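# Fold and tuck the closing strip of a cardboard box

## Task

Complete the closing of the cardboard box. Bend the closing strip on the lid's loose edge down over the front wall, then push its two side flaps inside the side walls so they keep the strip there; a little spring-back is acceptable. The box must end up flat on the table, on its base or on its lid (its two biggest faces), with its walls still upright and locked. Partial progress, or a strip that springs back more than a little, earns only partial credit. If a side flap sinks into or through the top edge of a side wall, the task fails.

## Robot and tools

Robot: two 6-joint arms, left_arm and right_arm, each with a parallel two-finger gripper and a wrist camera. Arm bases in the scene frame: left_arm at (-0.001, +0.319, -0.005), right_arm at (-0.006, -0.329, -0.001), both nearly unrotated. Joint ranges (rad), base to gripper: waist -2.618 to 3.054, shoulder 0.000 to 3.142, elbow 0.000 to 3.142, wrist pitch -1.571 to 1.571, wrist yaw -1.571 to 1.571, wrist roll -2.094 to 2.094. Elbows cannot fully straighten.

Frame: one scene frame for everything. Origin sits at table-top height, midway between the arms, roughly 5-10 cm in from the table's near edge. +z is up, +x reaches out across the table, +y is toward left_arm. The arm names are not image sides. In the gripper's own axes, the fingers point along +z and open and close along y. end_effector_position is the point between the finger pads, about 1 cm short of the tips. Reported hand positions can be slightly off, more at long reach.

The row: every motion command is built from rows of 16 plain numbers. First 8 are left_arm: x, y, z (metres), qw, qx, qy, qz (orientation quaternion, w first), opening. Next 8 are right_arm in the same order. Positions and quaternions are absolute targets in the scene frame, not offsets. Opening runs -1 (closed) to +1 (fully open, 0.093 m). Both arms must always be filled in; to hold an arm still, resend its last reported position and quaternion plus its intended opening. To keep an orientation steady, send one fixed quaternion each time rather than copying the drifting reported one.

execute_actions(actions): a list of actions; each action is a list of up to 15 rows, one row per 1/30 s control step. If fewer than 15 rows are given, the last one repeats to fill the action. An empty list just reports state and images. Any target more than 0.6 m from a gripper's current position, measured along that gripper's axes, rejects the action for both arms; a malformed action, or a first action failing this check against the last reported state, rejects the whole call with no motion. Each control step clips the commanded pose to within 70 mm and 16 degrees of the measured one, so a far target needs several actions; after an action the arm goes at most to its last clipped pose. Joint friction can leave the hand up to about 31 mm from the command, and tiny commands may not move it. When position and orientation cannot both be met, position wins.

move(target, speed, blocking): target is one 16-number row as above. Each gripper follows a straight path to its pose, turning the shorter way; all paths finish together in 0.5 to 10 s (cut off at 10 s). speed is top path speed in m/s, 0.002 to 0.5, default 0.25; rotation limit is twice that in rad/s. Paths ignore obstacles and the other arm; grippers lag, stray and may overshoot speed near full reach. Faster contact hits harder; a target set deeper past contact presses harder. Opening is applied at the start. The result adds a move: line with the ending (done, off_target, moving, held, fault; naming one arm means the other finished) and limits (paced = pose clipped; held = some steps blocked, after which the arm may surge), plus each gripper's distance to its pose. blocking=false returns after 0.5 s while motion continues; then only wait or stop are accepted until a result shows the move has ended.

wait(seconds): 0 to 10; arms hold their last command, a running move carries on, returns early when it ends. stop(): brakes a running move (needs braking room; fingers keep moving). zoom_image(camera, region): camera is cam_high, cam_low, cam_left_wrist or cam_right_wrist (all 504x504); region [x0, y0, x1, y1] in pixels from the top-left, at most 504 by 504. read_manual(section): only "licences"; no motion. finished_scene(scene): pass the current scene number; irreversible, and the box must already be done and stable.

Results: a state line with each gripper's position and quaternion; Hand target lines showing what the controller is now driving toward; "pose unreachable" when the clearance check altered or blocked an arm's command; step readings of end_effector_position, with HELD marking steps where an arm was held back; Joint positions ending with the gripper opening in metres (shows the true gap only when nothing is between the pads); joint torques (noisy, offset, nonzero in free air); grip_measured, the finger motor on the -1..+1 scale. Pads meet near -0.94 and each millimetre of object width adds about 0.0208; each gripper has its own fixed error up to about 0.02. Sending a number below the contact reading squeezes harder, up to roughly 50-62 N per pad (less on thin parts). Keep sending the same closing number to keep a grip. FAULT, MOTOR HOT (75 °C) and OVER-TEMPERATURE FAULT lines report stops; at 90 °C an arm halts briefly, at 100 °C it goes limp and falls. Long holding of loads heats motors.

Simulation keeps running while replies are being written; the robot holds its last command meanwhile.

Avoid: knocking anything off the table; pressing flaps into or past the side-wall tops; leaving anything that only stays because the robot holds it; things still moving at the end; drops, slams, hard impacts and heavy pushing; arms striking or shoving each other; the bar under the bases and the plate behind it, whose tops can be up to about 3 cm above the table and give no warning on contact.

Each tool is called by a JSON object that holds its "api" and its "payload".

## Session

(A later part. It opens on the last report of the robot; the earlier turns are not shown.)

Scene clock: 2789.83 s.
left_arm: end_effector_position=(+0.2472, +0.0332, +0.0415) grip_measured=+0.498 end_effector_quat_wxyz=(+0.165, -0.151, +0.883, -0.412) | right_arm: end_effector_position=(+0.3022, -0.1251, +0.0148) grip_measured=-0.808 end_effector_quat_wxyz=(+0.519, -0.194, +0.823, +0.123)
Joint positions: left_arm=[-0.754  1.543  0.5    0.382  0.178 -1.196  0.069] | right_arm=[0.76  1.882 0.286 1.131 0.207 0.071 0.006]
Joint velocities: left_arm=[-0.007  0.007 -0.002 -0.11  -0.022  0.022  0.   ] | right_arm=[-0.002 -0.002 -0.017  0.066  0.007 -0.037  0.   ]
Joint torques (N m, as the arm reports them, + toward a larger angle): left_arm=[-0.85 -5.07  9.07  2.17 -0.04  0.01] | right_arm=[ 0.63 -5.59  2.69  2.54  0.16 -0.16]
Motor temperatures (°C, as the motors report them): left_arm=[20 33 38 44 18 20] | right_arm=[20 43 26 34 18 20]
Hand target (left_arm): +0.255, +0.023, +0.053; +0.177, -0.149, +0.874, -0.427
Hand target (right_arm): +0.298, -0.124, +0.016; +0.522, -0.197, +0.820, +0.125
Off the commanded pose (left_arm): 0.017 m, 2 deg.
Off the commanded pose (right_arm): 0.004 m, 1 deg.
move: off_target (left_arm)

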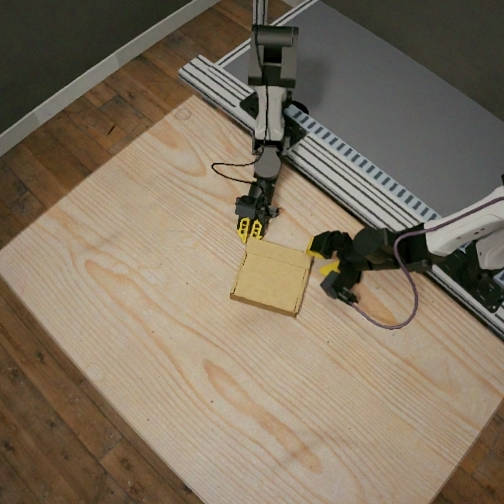

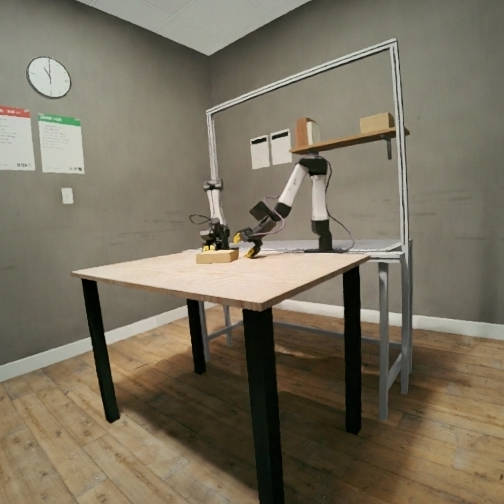

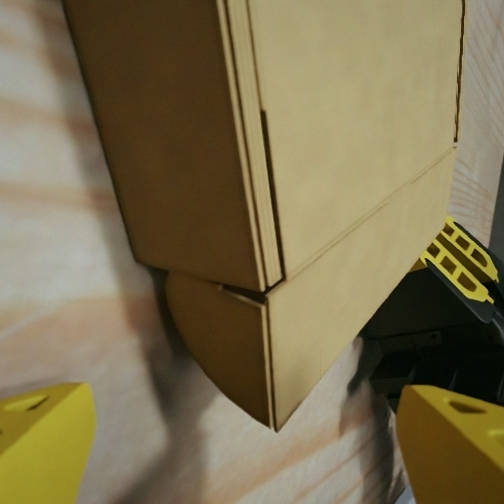

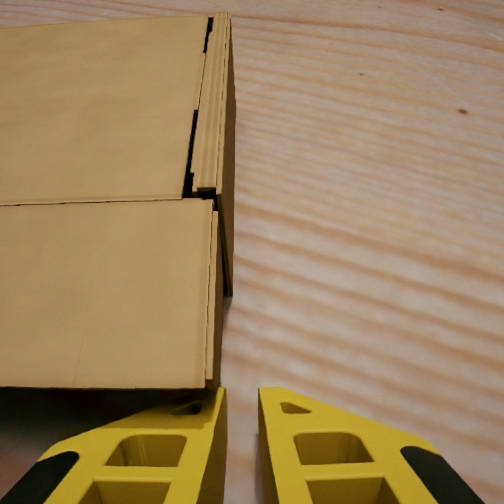

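{"api": "zoom_image", "payload": {"camera": "cam_left_wrist", "region": [130, 240, 310, 420]}}

Region (130, 240, 310, 420) of cam_left_wrist's 504x504 image, scaled by 2.800, with more detail than that image has.

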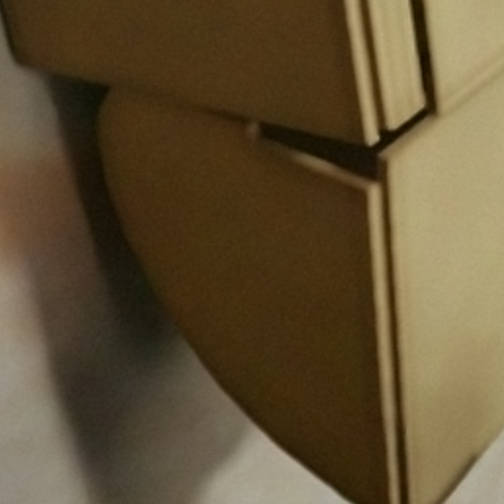

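{"api": "execute_actions", "payload": {"actions": [[[0.252,0.030,0.070,0.1768,-0.1486,0.8742,-0.4268,0.5,0.298,-0.1241,0.016,0.5225,-0.1969,0.8201,0.1254,-0.81]],[[0.258,0.020,0.075,0.1768,-0.1486,0.8742,-0.4268,0.5,0.298,-0.1241,0.016,0.5225,-0.1969,0.8201,0.1254,-0.81]],[[0.258,0.020,0.075,0.1768,-0.1486,0.8742,-0.4268,0.5,0.298,-0.1241,0.016,0.5225,-0.1969,0.8201,0.1254,-0.81]]]}}

Scene clock: 2808.80 s.
left_arm: end_effector_position=(+0.2561, +0.0256, +0.0723) grip_measured=+0.498 end_effector_quat_wxyz=(+0.177, -0.148, +0.874, -0.427) | right_arm: end_effector_position=(+0.3022, -0.1251, +0.0149) grip_measured=-0.808 end_effector_quat_wxyz=(+0.519, -0.194, +0.823, +0.123)
Joint positions: left_arm=[-0.754  1.482  0.565  0.299  0.176 -1.197  0.069] | right_arm=[0.76  1.882 0.286 1.131 0.207 0.071 0.006]
Joint velocities: left_arm=[ 0.002 -0.017  0.012 -0.007  0.007  0.007 -0.   ] | right_arm=[ 0.002  0.002 -0.002 -0.037  0.007 -0.022 -0.   ]
Joint torques (N m, as the arm reports them, + toward a larger angle): left_arm=[-0.86 -4.97  9.32  1.85 -0.01  0.03] | right_arm=[ 0.59 -5.6   2.69  2.54  0.16 -0.17]
Motor temperatures (°C, as the motors report them): left_arm=[20 33 40 44 18 20] | right_arm=[20 43 25 34 18 20]
Hand target (left_arm): +0.258, +0.020, +0.075; +0.177, -0.149, +0.874, -0.427
Hand target (right_arm): +0.298, -0.124, +0.016; +0.522, -0.197, +0.820, +0.125
Off the commanded pose (left_arm): 0.007 m, 0 deg.
Off the commanded pose (right_arm): 0.004 m, 1 deg.
Step readings (end_effector_position; steps 1 to 15: 1st action; 16 to 30: 2nd action; 31 to 45: 3rd action):
0: left_arm (+0.2473, +0.0331, +0.0414) | right_arm (+0.3022, -0.1251, +0.0148)
1: left_arm (+0.2468, +0.0336, +0.0425) | right_arm (+0.3022, -0.1251, +0.0148)
2: left_arm (+0.2458, +0.0347, +0.0450) | right_arm (+0.3022, -0.1251, +0.0148)
4: left_arm (+0.2460, +0.0347, +0.0532) | right_arm (+0.3022, -0.1251, +0.0148)
8: left_arm (+0.2480, +0.0329, +0.0605) | right_arm (+0.3022, -0.1251, +0.0148)
15: left_arm (+0.2467, +0.0341, +0.0582) | right_arm (+0.3022, -0.1251, +0.0148)
16: left_arm (+0.2472, +0.0337, +0.0588) | right_arm (+0.3022, -0.1251, +0.0148)
17: left_arm (+0.2485, +0.0325, +0.0600) | right_arm (+0.3022, -0.1251, +0.0148)
19: left_arm (+0.2526, +0.0286, +0.0665) | right_arm (+0.3022, -0.1251, +0.0149)
23: left_arm (+0.2563, +0.0252, +0.0729) | right_arm (+0.3022, -0.1251, +0.0149)
30: left_arm (+0.2560, +0.0255, +0.0724) | right_arm (+0.3022, -0.1251, +0.0149)
31: left_arm (+0.2560, +0.0255, +0.0724) | right_arm (+0.3022, -0.1251, +0.0149)
32: left_arm (+0.2560, +0.0255, +0.0724) | right_arm (+0.3022, -0.1251, +0.0149)
34: left_arm (+0.2560, +0.0256, +0.0723) | right_arm (+0.3022, -0.1251, +0.0149)
38: left_arm (+0.2561, +0.0256, +0.0723) | right_arm (+0.3022, -0.1251, +0.0149)
45: end_effector_position above

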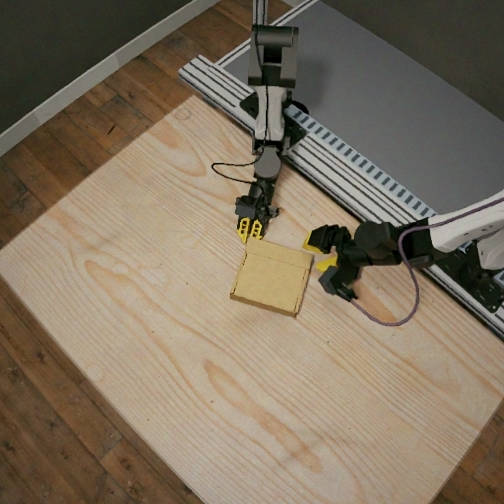

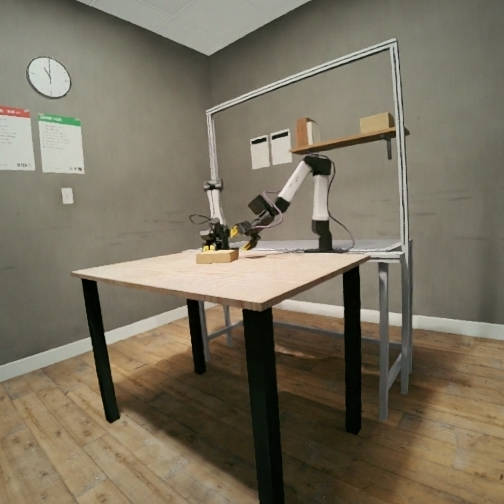

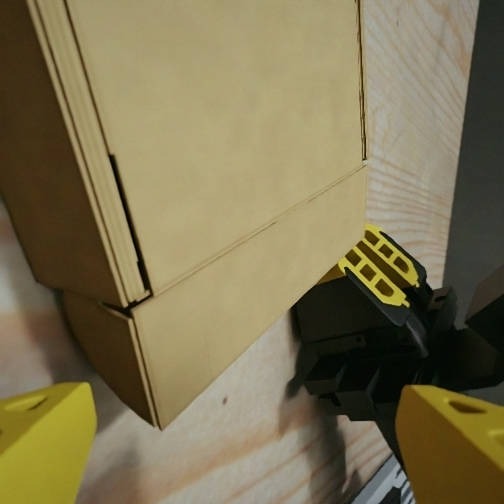

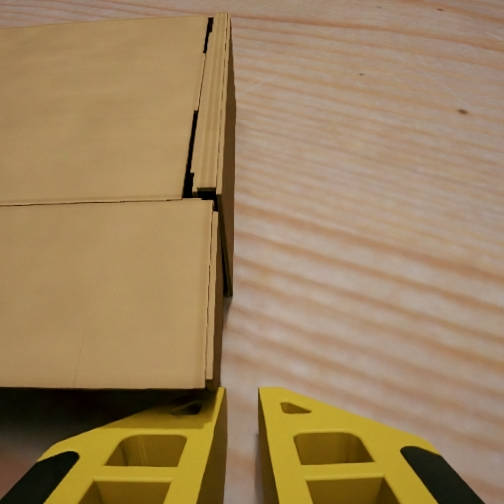

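{"api": "zoom_image", "payload": {"camera": "cam_left_wrist", "region": [30, 250, 190, 410]}}

Region (30, 250, 190, 410) of cam_left_wrist's 504x504 image, scaled by 3.150, with more detail than that image has.

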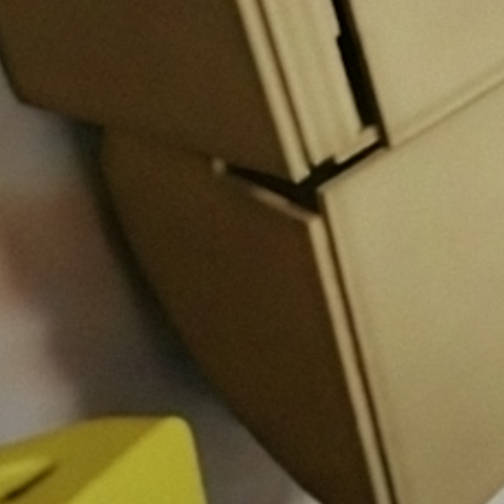

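{"api": "move", "payload": {"target": [0.257,0.021,0.050,0.1768,-0.1486,0.8742,-0.4268,0.45,0.298,-0.1241,0.016,0.5225,-0.1969,0.8201,0.1254,-0.81], "speed": 0.02}}

Scene clock: 2820.60 s.
left_arm: end_effector_position=(+0.2623, +0.0191, +0.0590) grip_measured=+0.452 end_effector_quat_wxyz=(+0.179, -0.147, +0.873, -0.430) | right_arm: end_effector_position=(+0.3022, -0.1251, +0.0149) grip_measured=-0.808 end_effector_quat_wxyz=(+0.519, -0.194, +0.823, +0.123)
Joint positions: left_arm=[-0.754  1.564  0.565  0.389  0.176 -1.197  0.067] | right_arm=[0.76  1.882 0.286 1.131 0.207 0.071 0.006]
Joint velocities: left_arm=[ 0.002 -0.012 -0.002  0.037  0.051 -0.051  0.001] | right_arm=[-0.002  0.002  0.002  0.007 -0.037  0.007 -0.   ]
Joint torques (N m, as the arm reports them, + toward a larger angle): left_arm=[-0.72 -5.71  4.44  2.21 -0.04  0.05] | right_arm=[ 0.62 -5.57  2.66  2.53  0.15 -0.16]
Motor temperatures (°C, as the motors report them): left_arm=[20 33 40 43 18 20] | right_arm=[20 43 25 35 18 20]
Hand target (left_arm): +0.257, +0.021, +0.051; +0.177, -0.149, +0.875, -0.427
Hand target (right_arm): +0.298, -0.124, +0.016; +0.522, -0.197, +0.820, +0.125
Off the commanded pose (left_arm): 0.011 m, 0 deg.
Off the commanded pose (right_arm): 0.004 m, 1 deg.
move: off_target (left_arm)

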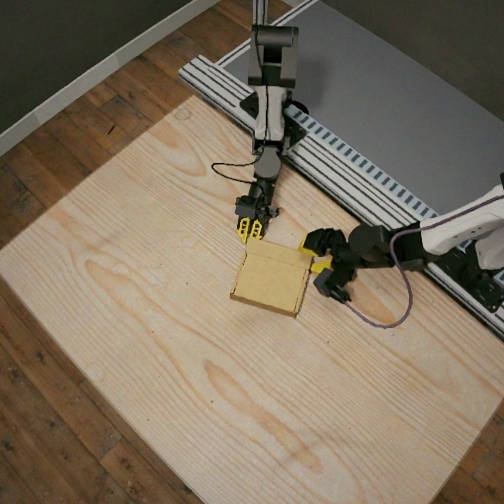

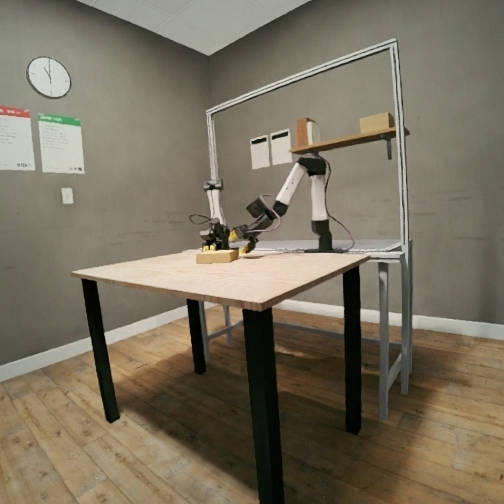

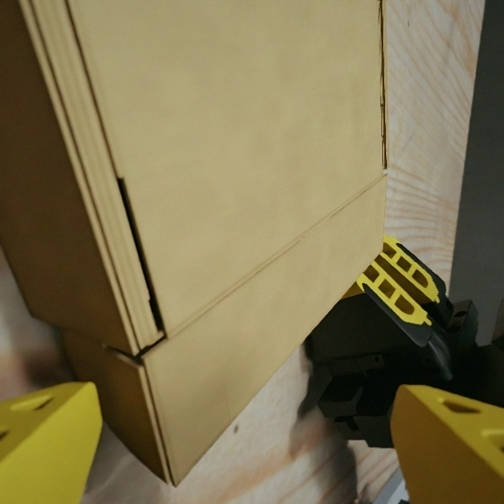

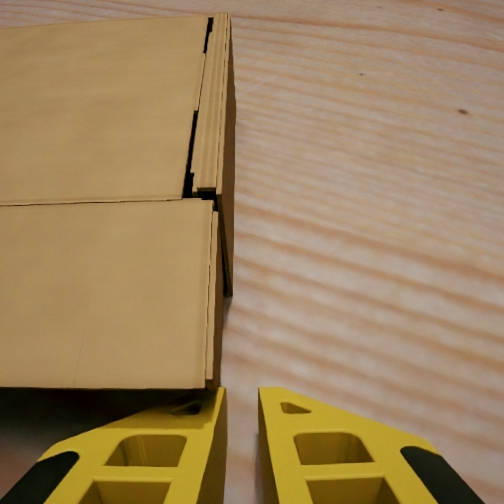

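{"api": "execute_actions", "payload": {"actions": []}}

Scene clock: 2836.13 s.
left_arm: end_effector_position=(+0.2628, +0.0186, +0.0600) grip_measured=+0.452 end_effector_quat_wxyz=(+0.181, -0.147, +0.871, -0.432) | right_arm: end_effector_position=(+0.3022, -0.1251, +0.0149) grip_measured=-0.808 end_effector_quat_wxyz=(+0.519, -0.194, +0.823, +0.123)
Joint positions: left_arm=[-0.754  1.564  0.565  0.394  0.176 -1.197  0.067] | right_arm=[0.76  1.882 0.286 1.131 0.207 0.071 0.006]
Joint velocities: left_arm=[ 0.007 -0.012 -0.002  0.007  0.007 -0.037 -0.001] | right_arm=[-0.012  0.012  0.002 -0.037  0.022 -0.022 -0.001]
Joint torques (N m, as the arm reports them, + toward a larger angle): left_arm=[-0.75 -5.84  4.59  2.2  -0.04  0.05] | right_arm=[ 0.57 -5.62  2.67  2.54  0.15 -0.16]
Motor temperatures (°C, as the motors report them): left_arm=[20 33 39 44 18 20] | right_arm=[20 43 24 36 18 20]
Hand target (left_arm): +0.257, +0.021, +0.051; +0.177, -0.149, +0.874, -0.427
Hand target (right_arm): +0.298, -0.124, +0.016; +0.522, -0.197, +0.820, +0.125
Off the commanded pose (left_arm): 0.012 m, 1 deg.
Off the commanded pose (right_arm): 0.004 m, 1 deg.

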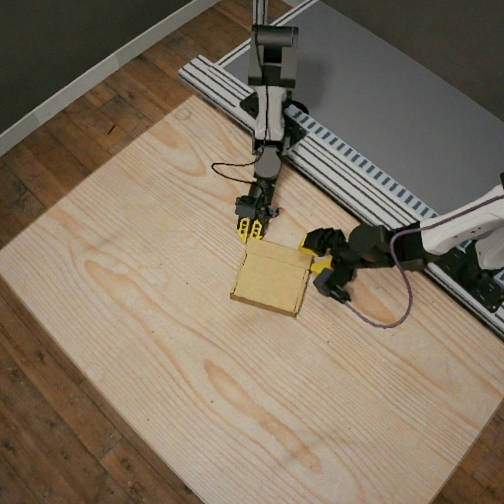

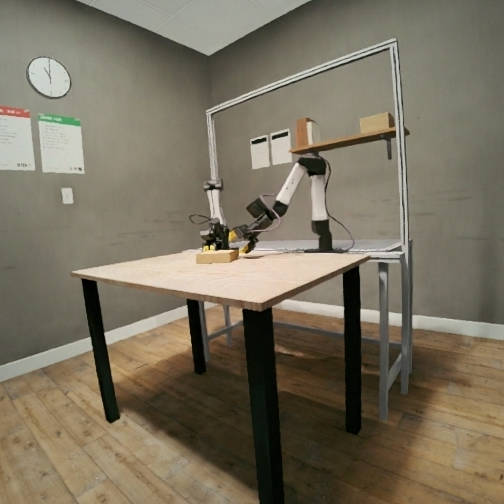

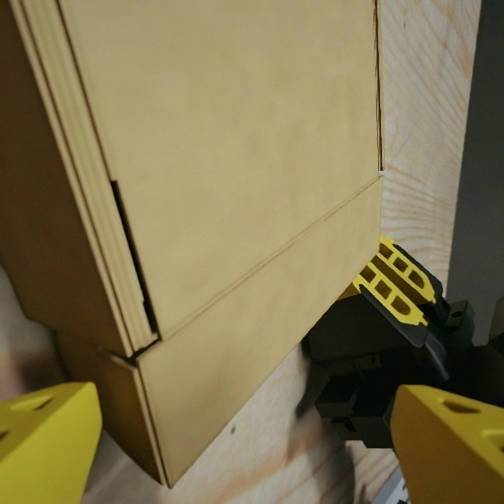

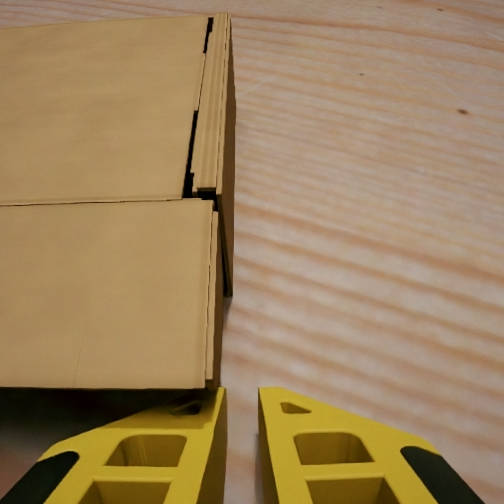

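{"api": "zoom_image", "payload": {"camera": "cam_left_wrist", "region": [0, 250, 250, 500]}}

{"api": "zoom_image", "payload": {"camera": "cam_right_wrist", "region": [140, 150, 300, 400]}}

Region (0, 250, 250, 500) of cam_left_wrist's 504x504 image, scaled by 2.016, with more detail than that image has.

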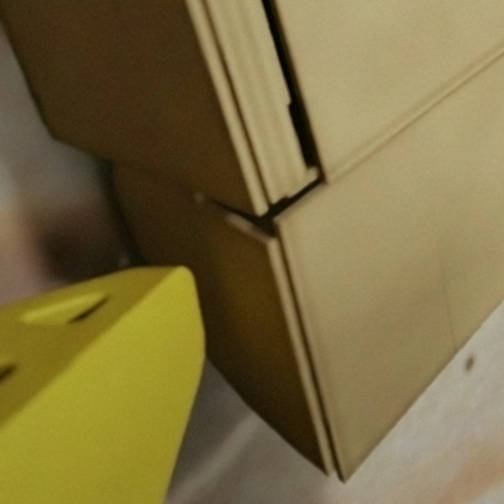

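Region (140, 150, 300, 400) of cam_right_wrist's 504x504 image, scaled by 2.016, with more detail than that image has; it fills the left 323 columns of this view, and the rest is white.

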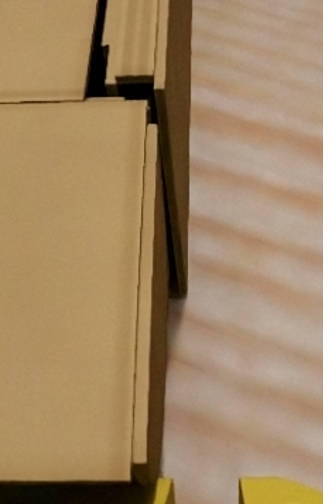

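{"api": "move", "payload": {"target": [0.257,0.021,0.050,0.1768,-0.1486,0.8742,-0.4268,0.45, 0.289,-0.1285,0.018,0.5225,-0.1969,0.8201,0.1254,-0.81], "speed": 0.03}}

{"api": "move", "payload": {"target": [0.257,0.021,0.050,0.1768,-0.1486,0.8742,-0.4268,0.45, 0.289,-0.1285,0.058,0.5225,-0.1969,0.8201,0.1254,-0.3], "speed": 0.04}}

Scene clock: 2886.97 s.
left_arm: end_effector_position=(+0.2629, +0.0185, +0.0602) grip_measured=+0.452 end_effector_quat_wxyz=(+0.181, -0.147, +0.871, -0.432) | right_arm: end_effector_position=(+0.2932, -0.1300, +0.0128) grip_measured=-0.808 end_effector_quat_wxyz=(+0.516, -0.197, +0.825, +0.120)
Joint positions: left_arm=[-0.754  1.564  0.565  0.395  0.176 -1.197  0.067] | right_arm=[0.769 1.87  0.249 1.147 0.216 0.071 0.006]
Joint velocities: left_arm=[-0.002 -0.002 -0.007  0.007 -0.037 -0.007  0.001] | right_arm=[-0.007 -0.012 -0.012 -0.037 -0.022 -0.007 -0.001]
Joint torques (N m, as the arm reports them, + toward a larger angle): left_arm=[-0.72 -5.68  4.5   2.21 -0.02  0.05] | right_arm=[ 0.72 -6.63  2.33  2.46  0.15 -0.11]
Motor temperatures (°C, as the motors report them): left_arm=[20 33 36 45 18 20] | right_arm=[20 43 24 37 18 20]
Hand target (left_arm): +0.257, +0.021, +0.050; +0.177, -0.148, +0.875, -0.427
Hand target (right_arm): +0.289, -0.129, +0.018; +0.522, -0.197, +0.820, +0.125
Off the commanded pose (left_arm): 0.012 m, 1 deg.
Off the commanded pose (right_arm): 0.007 m, 1 deg.
move: off_target (left_arm)

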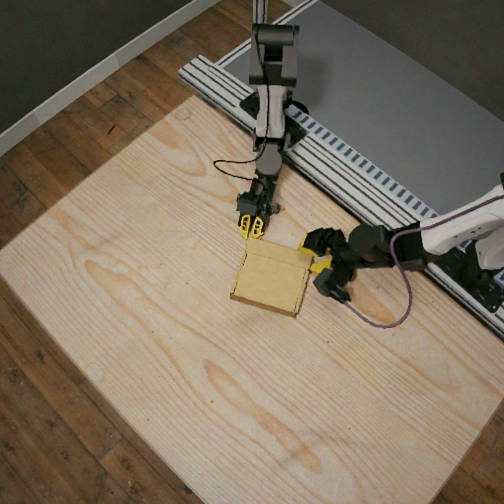

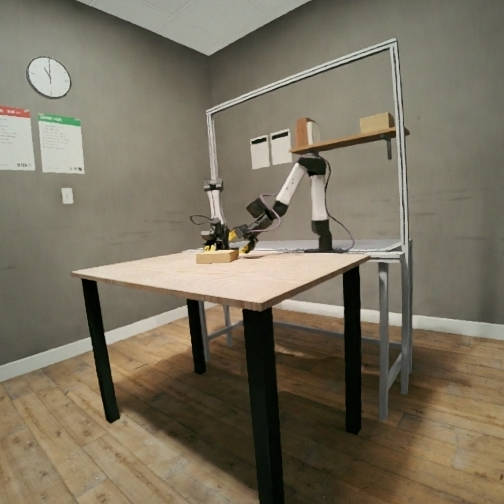

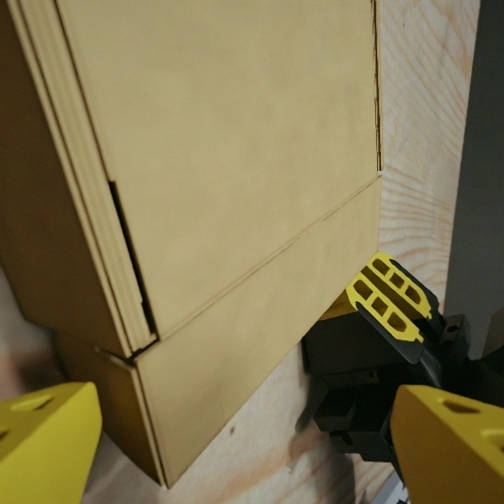

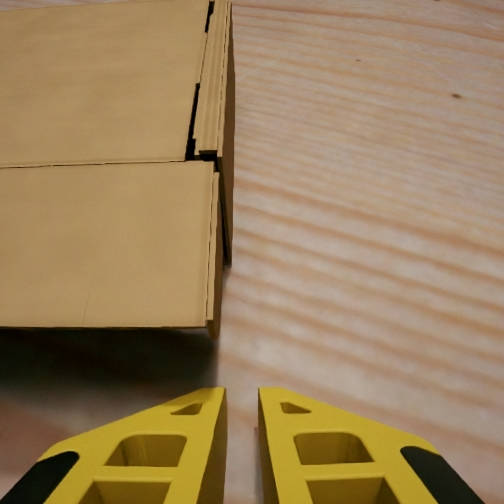

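Scene clock: 2888.63 s.
left_arm: end_effector_position=(+0.2630, +0.0184, +0.0604) grip_measured=+0.452 end_effector_quat_wxyz=(+0.181, -0.147, +0.871, -0.432) | right_arm: end_effector_position=(+0.2863, -0.1350, +0.0480) grip_measured=-0.302 end_effector_quat_wxyz=(+0.513, -0.199, +0.826, +0.118)
Joint positions: left_arm=[-0.754  1.564  0.565  0.396  0.176 -1.197  0.067] | right_arm=[0.776 1.568 0.249 0.836 0.222 0.071 0.031]
Joint velocities: left_arm=[-0.007 -0.007 -0.002  0.051 -0.081 -0.037 -0.001] | right_arm=[-0.002 -0.007  0.012 -0.007  0.066  0.007 -0.001]
Joint torques (N m, as the arm reports them, + toward a larger angle): left_arm=[-0.9  -5.59  4.4   2.21 -0.01  0.05] | right_arm=[ 0.7  -5.65  7.91  2.28  0.16 -0.1 ]
Motor temperatures (°C, as the motors report them): left_arm=[20 33 36 45 18 20] | right_arm=[20 43 24 37 18 20]
Hand target (left_arm): +0.257, +0.021, +0.050; +0.177, -0.148, +0.874, -0.427
Hand target (right_arm): +0.289, -0.129, +0.058; +0.523, -0.197, +0.820, +0.126
Off the commanded pose (left_arm): 0.012 m, 1 deg.
Off the commanded pose (right_arm): 0.012 m, 2 deg.
move: off_target (left_arm, right_arm)

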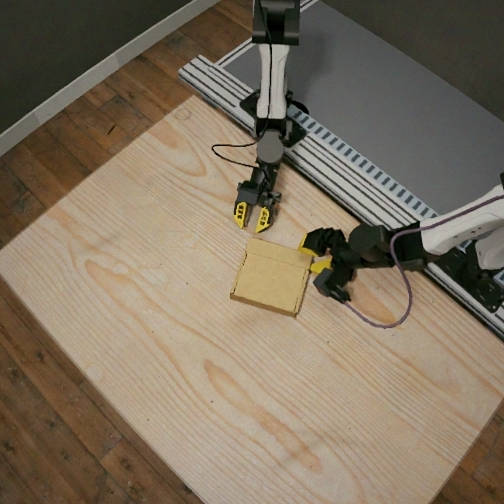

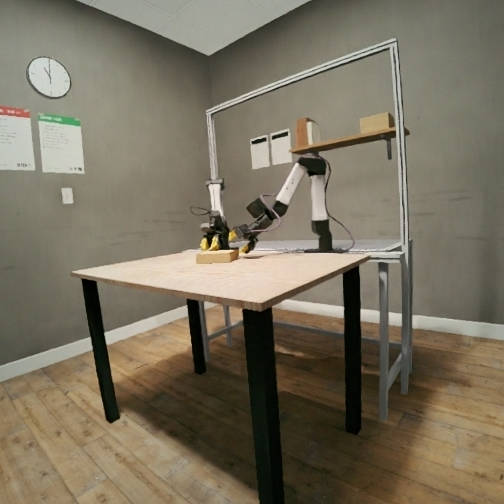

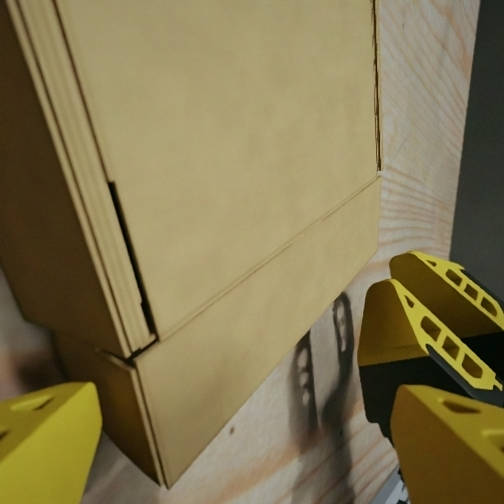

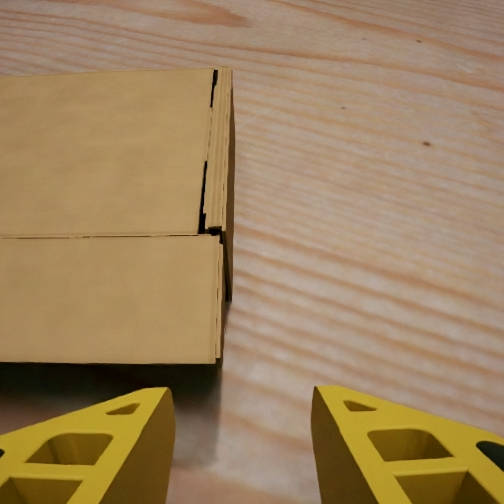

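{"api": "move", "payload": {"target": [0.257,0.021,0.050,0.1768,-0.1486,0.8742,-0.4268,0.45, 0.295,-0.1256,0.070,0.5225,-0.1969,0.8201,0.1254,-0.3], "speed": 0.03}}

{"api": "move", "payload": {"target": [0.257,0.021,0.050,0.1768,-0.1486,0.8742,-0.4268,0.45, 0.318,-0.1143,0.066,0.5225,-0.1969,0.8201,0.1254,-0.3], "speed": 0.03}}

Scene clock: 2896.10 s.
left_arm: end_effector_position=(+0.2630, +0.0184, +0.0604) grip_measured=+0.452 end_effector_quat_wxyz=(+0.181, -0.147, +0.871, -0.432) | right_arm: end_effector_position=(+0.2918, -0.1310, +0.0601) grip_measured=-0.302 end_effector_quat_wxyz=(+0.514, -0.199, +0.826, +0.118)
Joint positions: left_arm=[-0.754  1.564  0.565  0.396  0.176 -1.197  0.067] | right_arm=[0.776 1.518 0.291 0.748 0.222 0.071 0.031]
Joint velocities: left_arm=[-0.012  0.002 -0.002  0.11   0.007 -0.081 -0.001] | right_arm=[ 0.012 -0.027 -0.002 -0.051 -0.037  0.037 -0.001]
Joint torques (N m, as the arm reports them, + toward a larger angle): left_arm=[-0.67 -5.68  4.4   2.22 -0.02  0.06] | right_arm=[ 0.23 -5.6   8.83  2.23  0.12 -0.13]
Motor temperatures (°C, as the motors report them): left_arm=[20 33 36 45 18 20] | right_arm=[20 43 25 37 18 20]
Hand target (left_arm): +0.257, +0.021, +0.050; +0.177, -0.148, +0.874, -0.427
Hand target (right_arm): +0.295, -0.126, +0.070; +0.523, -0.197, +0.820, +0.125
Off the commanded pose (left_arm): 0.012 m, 1 deg.
Off the commanded pose (right_arm): 0.012 m, 1 deg.
move: off_target (left_arm, right_arm)

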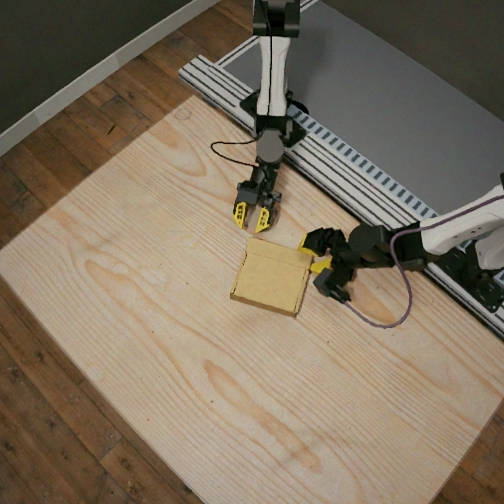

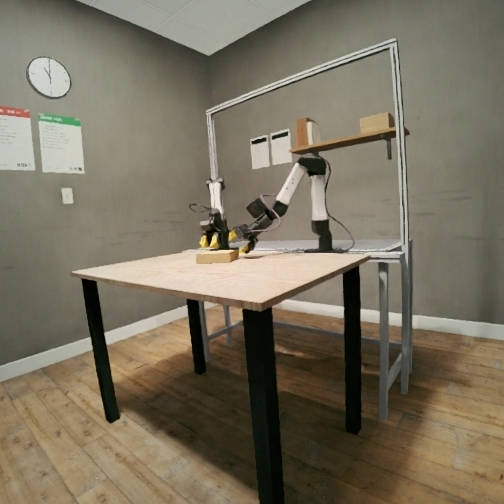

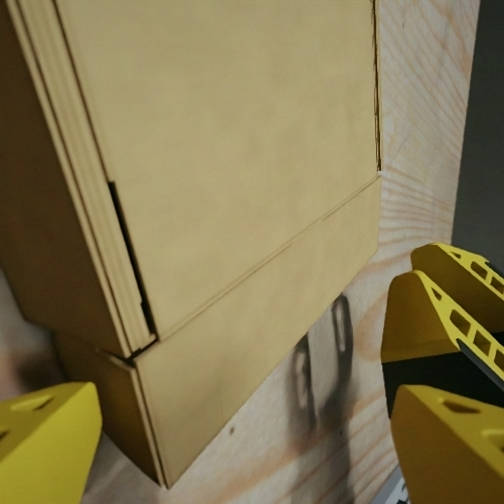

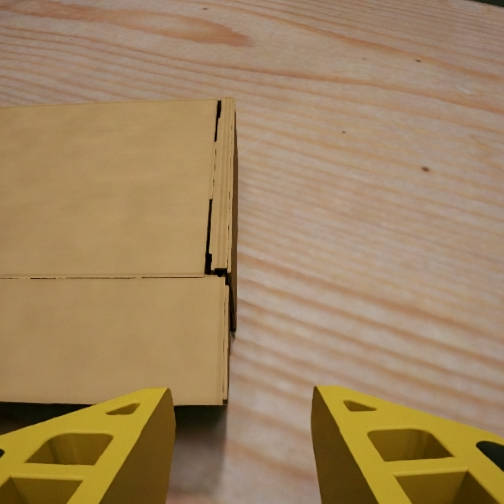

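Scene clock: 2897.43 s.
left_arm: end_effector_position=(+0.2630, +0.0184, +0.0604) grip_measured=+0.452 end_effector_quat_wxyz=(+0.181, -0.147, +0.871, -0.432) | right_arm: end_effector_position=(+0.3105, -0.1174, +0.0604) grip_measured=-0.302 end_effector_quat_wxyz=(+0.513, -0.198, +0.826, +0.122)
Joint positions: left_arm=[-0.754  1.564  0.565  0.396  0.176 -1.197  0.067] | right_arm=[0.765 1.605 0.378 0.747 0.207 0.071 0.031]
Joint velocities: left_arm=[-0.012  0.007  0.022 -0.051  0.022 -0.037 -0.   ] | right_arm=[ 0.002  0.002 -0.007  0.037 -0.037 -0.066 -0.001]
Joint torques (N m, as the arm reports them, + toward a larger angle): left_arm=[-0.71 -5.6   4.41  2.19 -0.04  0.03] | right_arm=[-0.99 -4.15  8.88  2.48  0.02 -0.21]
Motor temperatures (°C, as the motors report them): left_arm=[20 33 36 45 18 20] | right_arm=[20 42 25 37 18 20]
Hand target (left_arm): +0.257, +0.021, +0.050; +0.177, -0.148, +0.874, -0.427
Hand target (right_arm): +0.318, -0.114, +0.066; +0.522, -0.197, +0.820, +0.125
Off the commanded pose (left_arm): 0.012 m, 1 deg.
Off the commanded pose (right_arm): 0.010 m, 1 deg.
move: off_target (left_arm)

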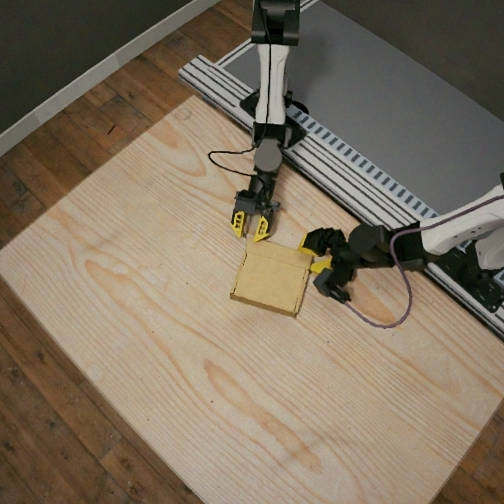

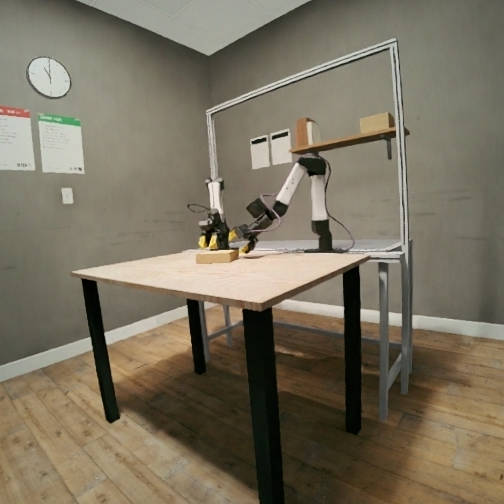

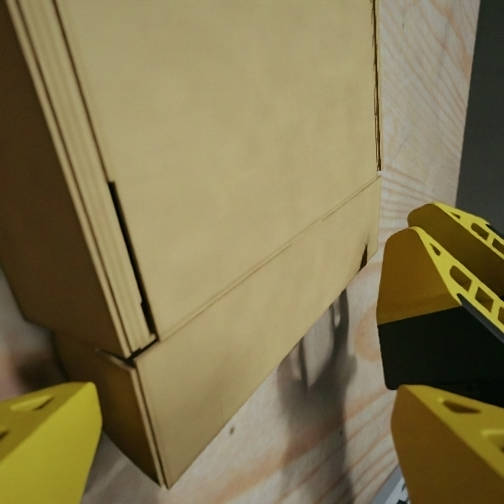

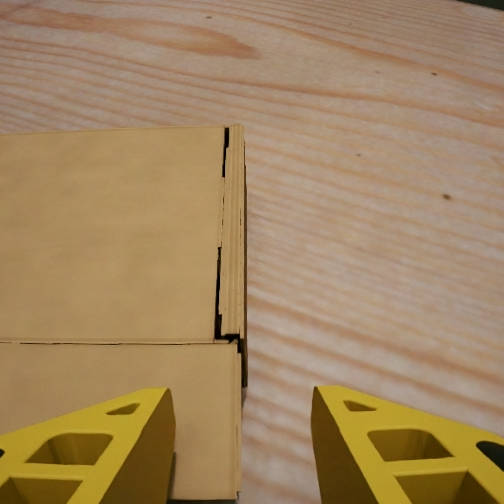

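{"api": "move", "payload": {"target": [0.257,0.021,0.050,0.1768,-0.1486,0.8742,-0.4268,0.45, 0.326,-0.112,0.060,0.5225,-0.1969,0.8201,0.1254,-0.3], "speed": 0.02}}

Scene clock: 2907.57 s.
left_arm: end_effector_position=(+0.2630, +0.0184, +0.0604) grip_measured=+0.452 end_effector_quat_wxyz=(+0.181, -0.147, +0.871, -0.432) | right_arm: end_effector_position=(+0.3177, -0.1158, +0.0527) grip_measured=-0.302 end_effector_quat_wxyz=(+0.509, -0.197, +0.829, +0.121)
Joint positions: left_arm=[-0.754  1.564  0.565  0.396  0.176 -1.197  0.067] | right_arm=[0.751 1.663 0.4   0.776 0.195 0.068 0.031]
Joint velocities: left_arm=[ 0.012 -0.007 -0.012 -0.037 -0.037 -0.066 -0.   ] | right_arm=[ 0.002  0.002  0.007 -0.066 -0.022  0.022 -0.   ]
Joint torques (N m, as the arm reports them, + toward a larger angle): left_arm=[-0.79 -5.61  4.46  2.17 -0.05  0.04] | right_arm=[-0.95 -4.39  8.65  2.52  0.07 -0.25]
Motor temperatures (°C, as the motors report them): left_arm=[20 33 35 45 18 20] | right_arm=[20 42 26 37 18 20]
Hand target (left_arm): +0.257, +0.021, +0.050; +0.177, -0.148, +0.874, -0.427
Hand target (right_arm): +0.326, -0.112, +0.060; +0.522, -0.197, +0.820, +0.125
Off the commanded pose (left_arm): 0.012 m, 1 deg.
Off the commanded pose (right_arm): 0.012 m, 2 deg.
move: off_target (left_arm, right_arm)

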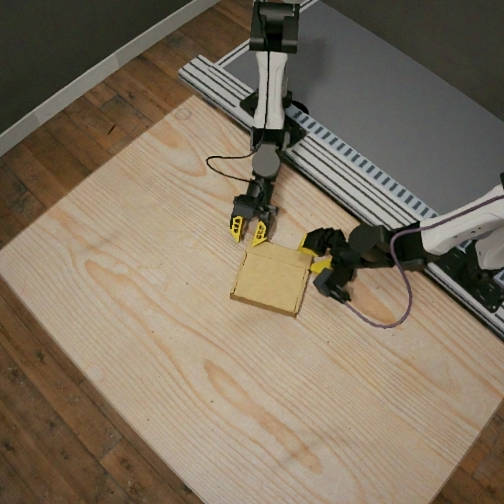

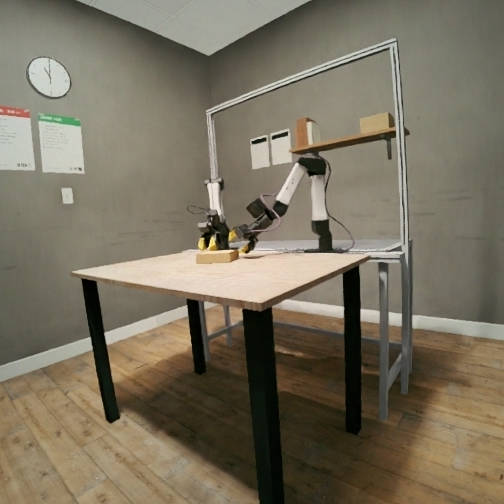

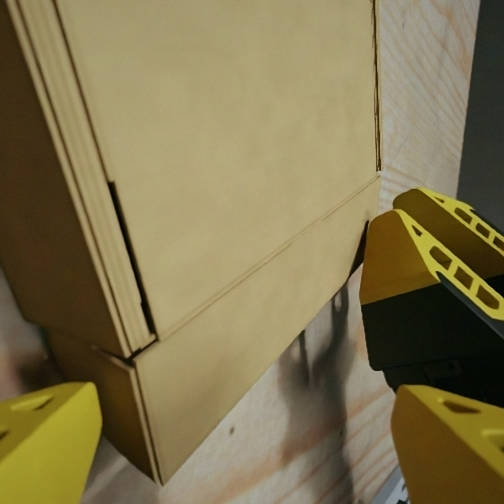

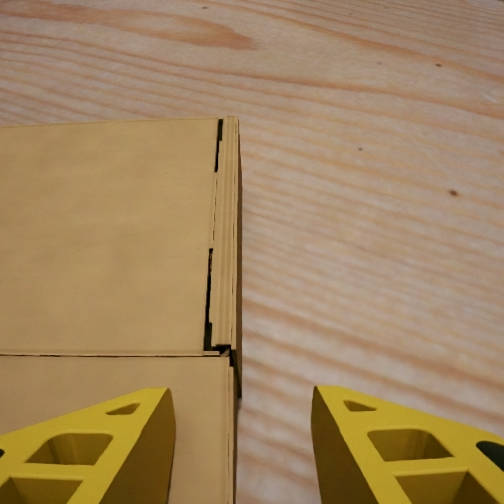

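{"api": "zoom_image", "payload": {"camera": "cam_left_wrist", "region": [0, 280, 220, 500]}}

{"api": "zoom_image", "payload": {"camera": "cam_right_wrist", "region": [170, 310, 310, 450]}}

Region (0, 280, 220, 500) of cam_left_wrist's 504x504 image, scaled by 2.291, with more detail than that image has.

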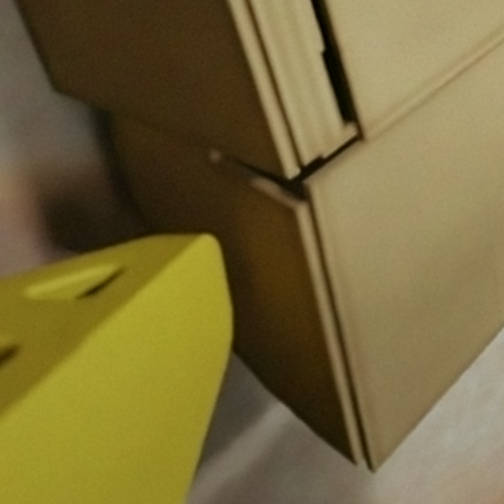

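Region (170, 310, 310, 450) of cam_right_wrist's 504x504 image, scaled by 3.600, with more detail than that image has.

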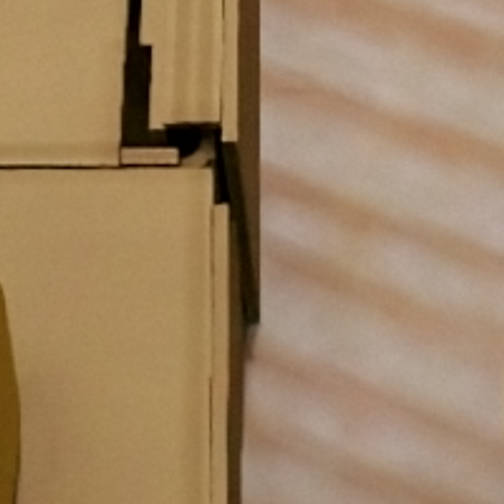

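{"api": "move", "payload": {"target": [0.257,0.021,0.050,0.1768,-0.1486,0.8742,-0.4268,0.45, 0.328,-0.111,0.052,0.5225,-0.1969,0.8201,0.1254,-0.3], "speed": 0.01}}

{"api": "zoom_image", "payload": {"camera": "cam_left_wrist", "region": [0, 280, 220, 500]}}

{"api": "zoom_image", "payload": {"camera": "cam_right_wrist", "region": [160, 280, 320, 440]}}

Scene clock: 2917.23 s.
left_arm: end_effector_position=(+0.2630, +0.0184, +0.0604) grip_measured=+0.452 end_effector_quat_wxyz=(+0.181, -0.147, +0.871, -0.432) | right_arm: end_effector_position=(+0.3218, -0.1129, +0.0512) grip_measured=-0.302 end_effector_quat_wxyz=(+0.519, -0.194, +0.822, +0.126)
Joint positions: left_arm=[-0.754  1.564  0.565  0.396  0.176 -1.197  0.067] | right_arm=[0.749 1.71  0.4   0.85  0.192 0.068 0.031]
Joint velocities: left_arm=[-0.017  0.007 -0.012 -0.095 -0.037  0.022 -0.   ] | right_arm=[ 0.012  0.002 -0.007  0.066  0.022  0.081  0.001]
Joint torques (N m, as the arm reports them, + toward a larger angle): left_arm=[-0.75 -5.62  4.51  2.22 -0.05  0.06] | right_arm=[-0.95 -4.28  8.39  2.34  0.03 -0.25]
Motor temperatures (°C, as the motors report them): left_arm=[20 33 35 46 18 20] | right_arm=[20 41 27 37 18 20]
Hand target (left_arm): +0.257, +0.021, +0.050; +0.177, -0.148, +0.874, -0.427
Hand target (right_arm): +0.328, -0.111, +0.052; +0.522, -0.197, +0.820, +0.125
Off the commanded pose (left_arm): 0.012 m, 1 deg.
Off the commanded pose (right_arm): 0.006 m, 1 deg.
move: off_target (left_arm)

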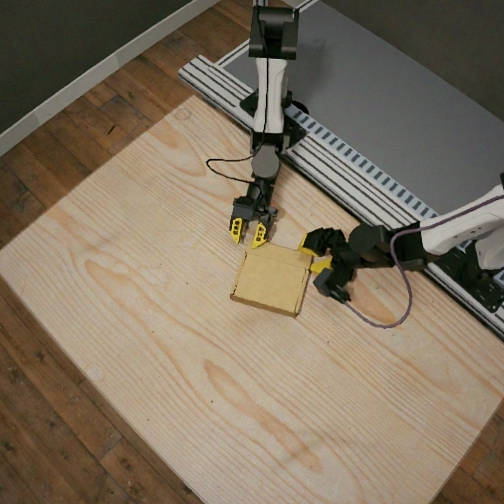

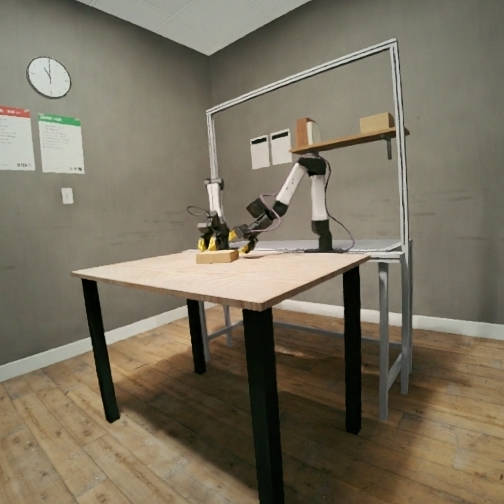

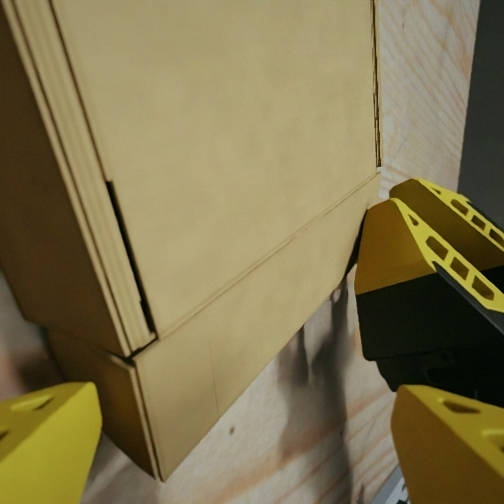

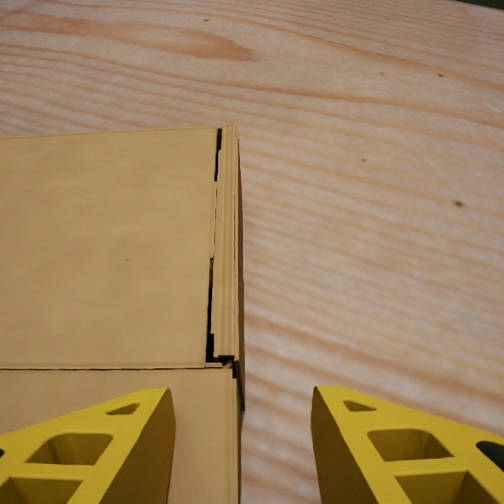

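Region (0, 280, 220, 500) of cam_left_wrist's 504x504 image, scaled by 2.291, with more detail than that image has.

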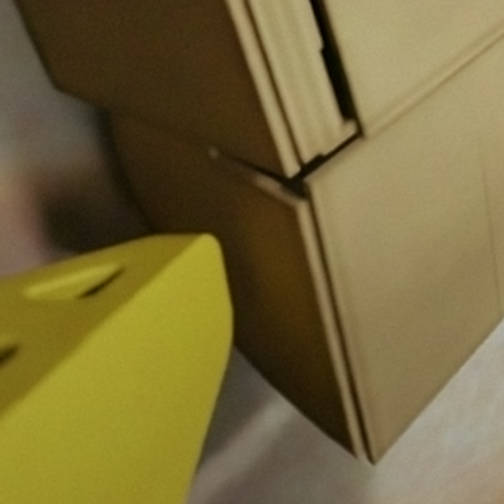

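Region (160, 280, 320, 440) of cam_right_wrist's 504x504 image, scaled by 3.150, with more detail than that image has.

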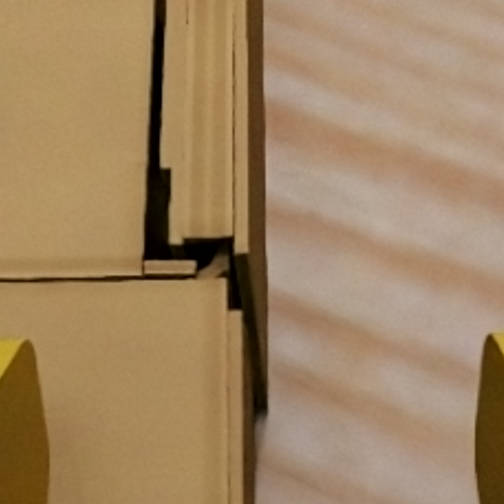

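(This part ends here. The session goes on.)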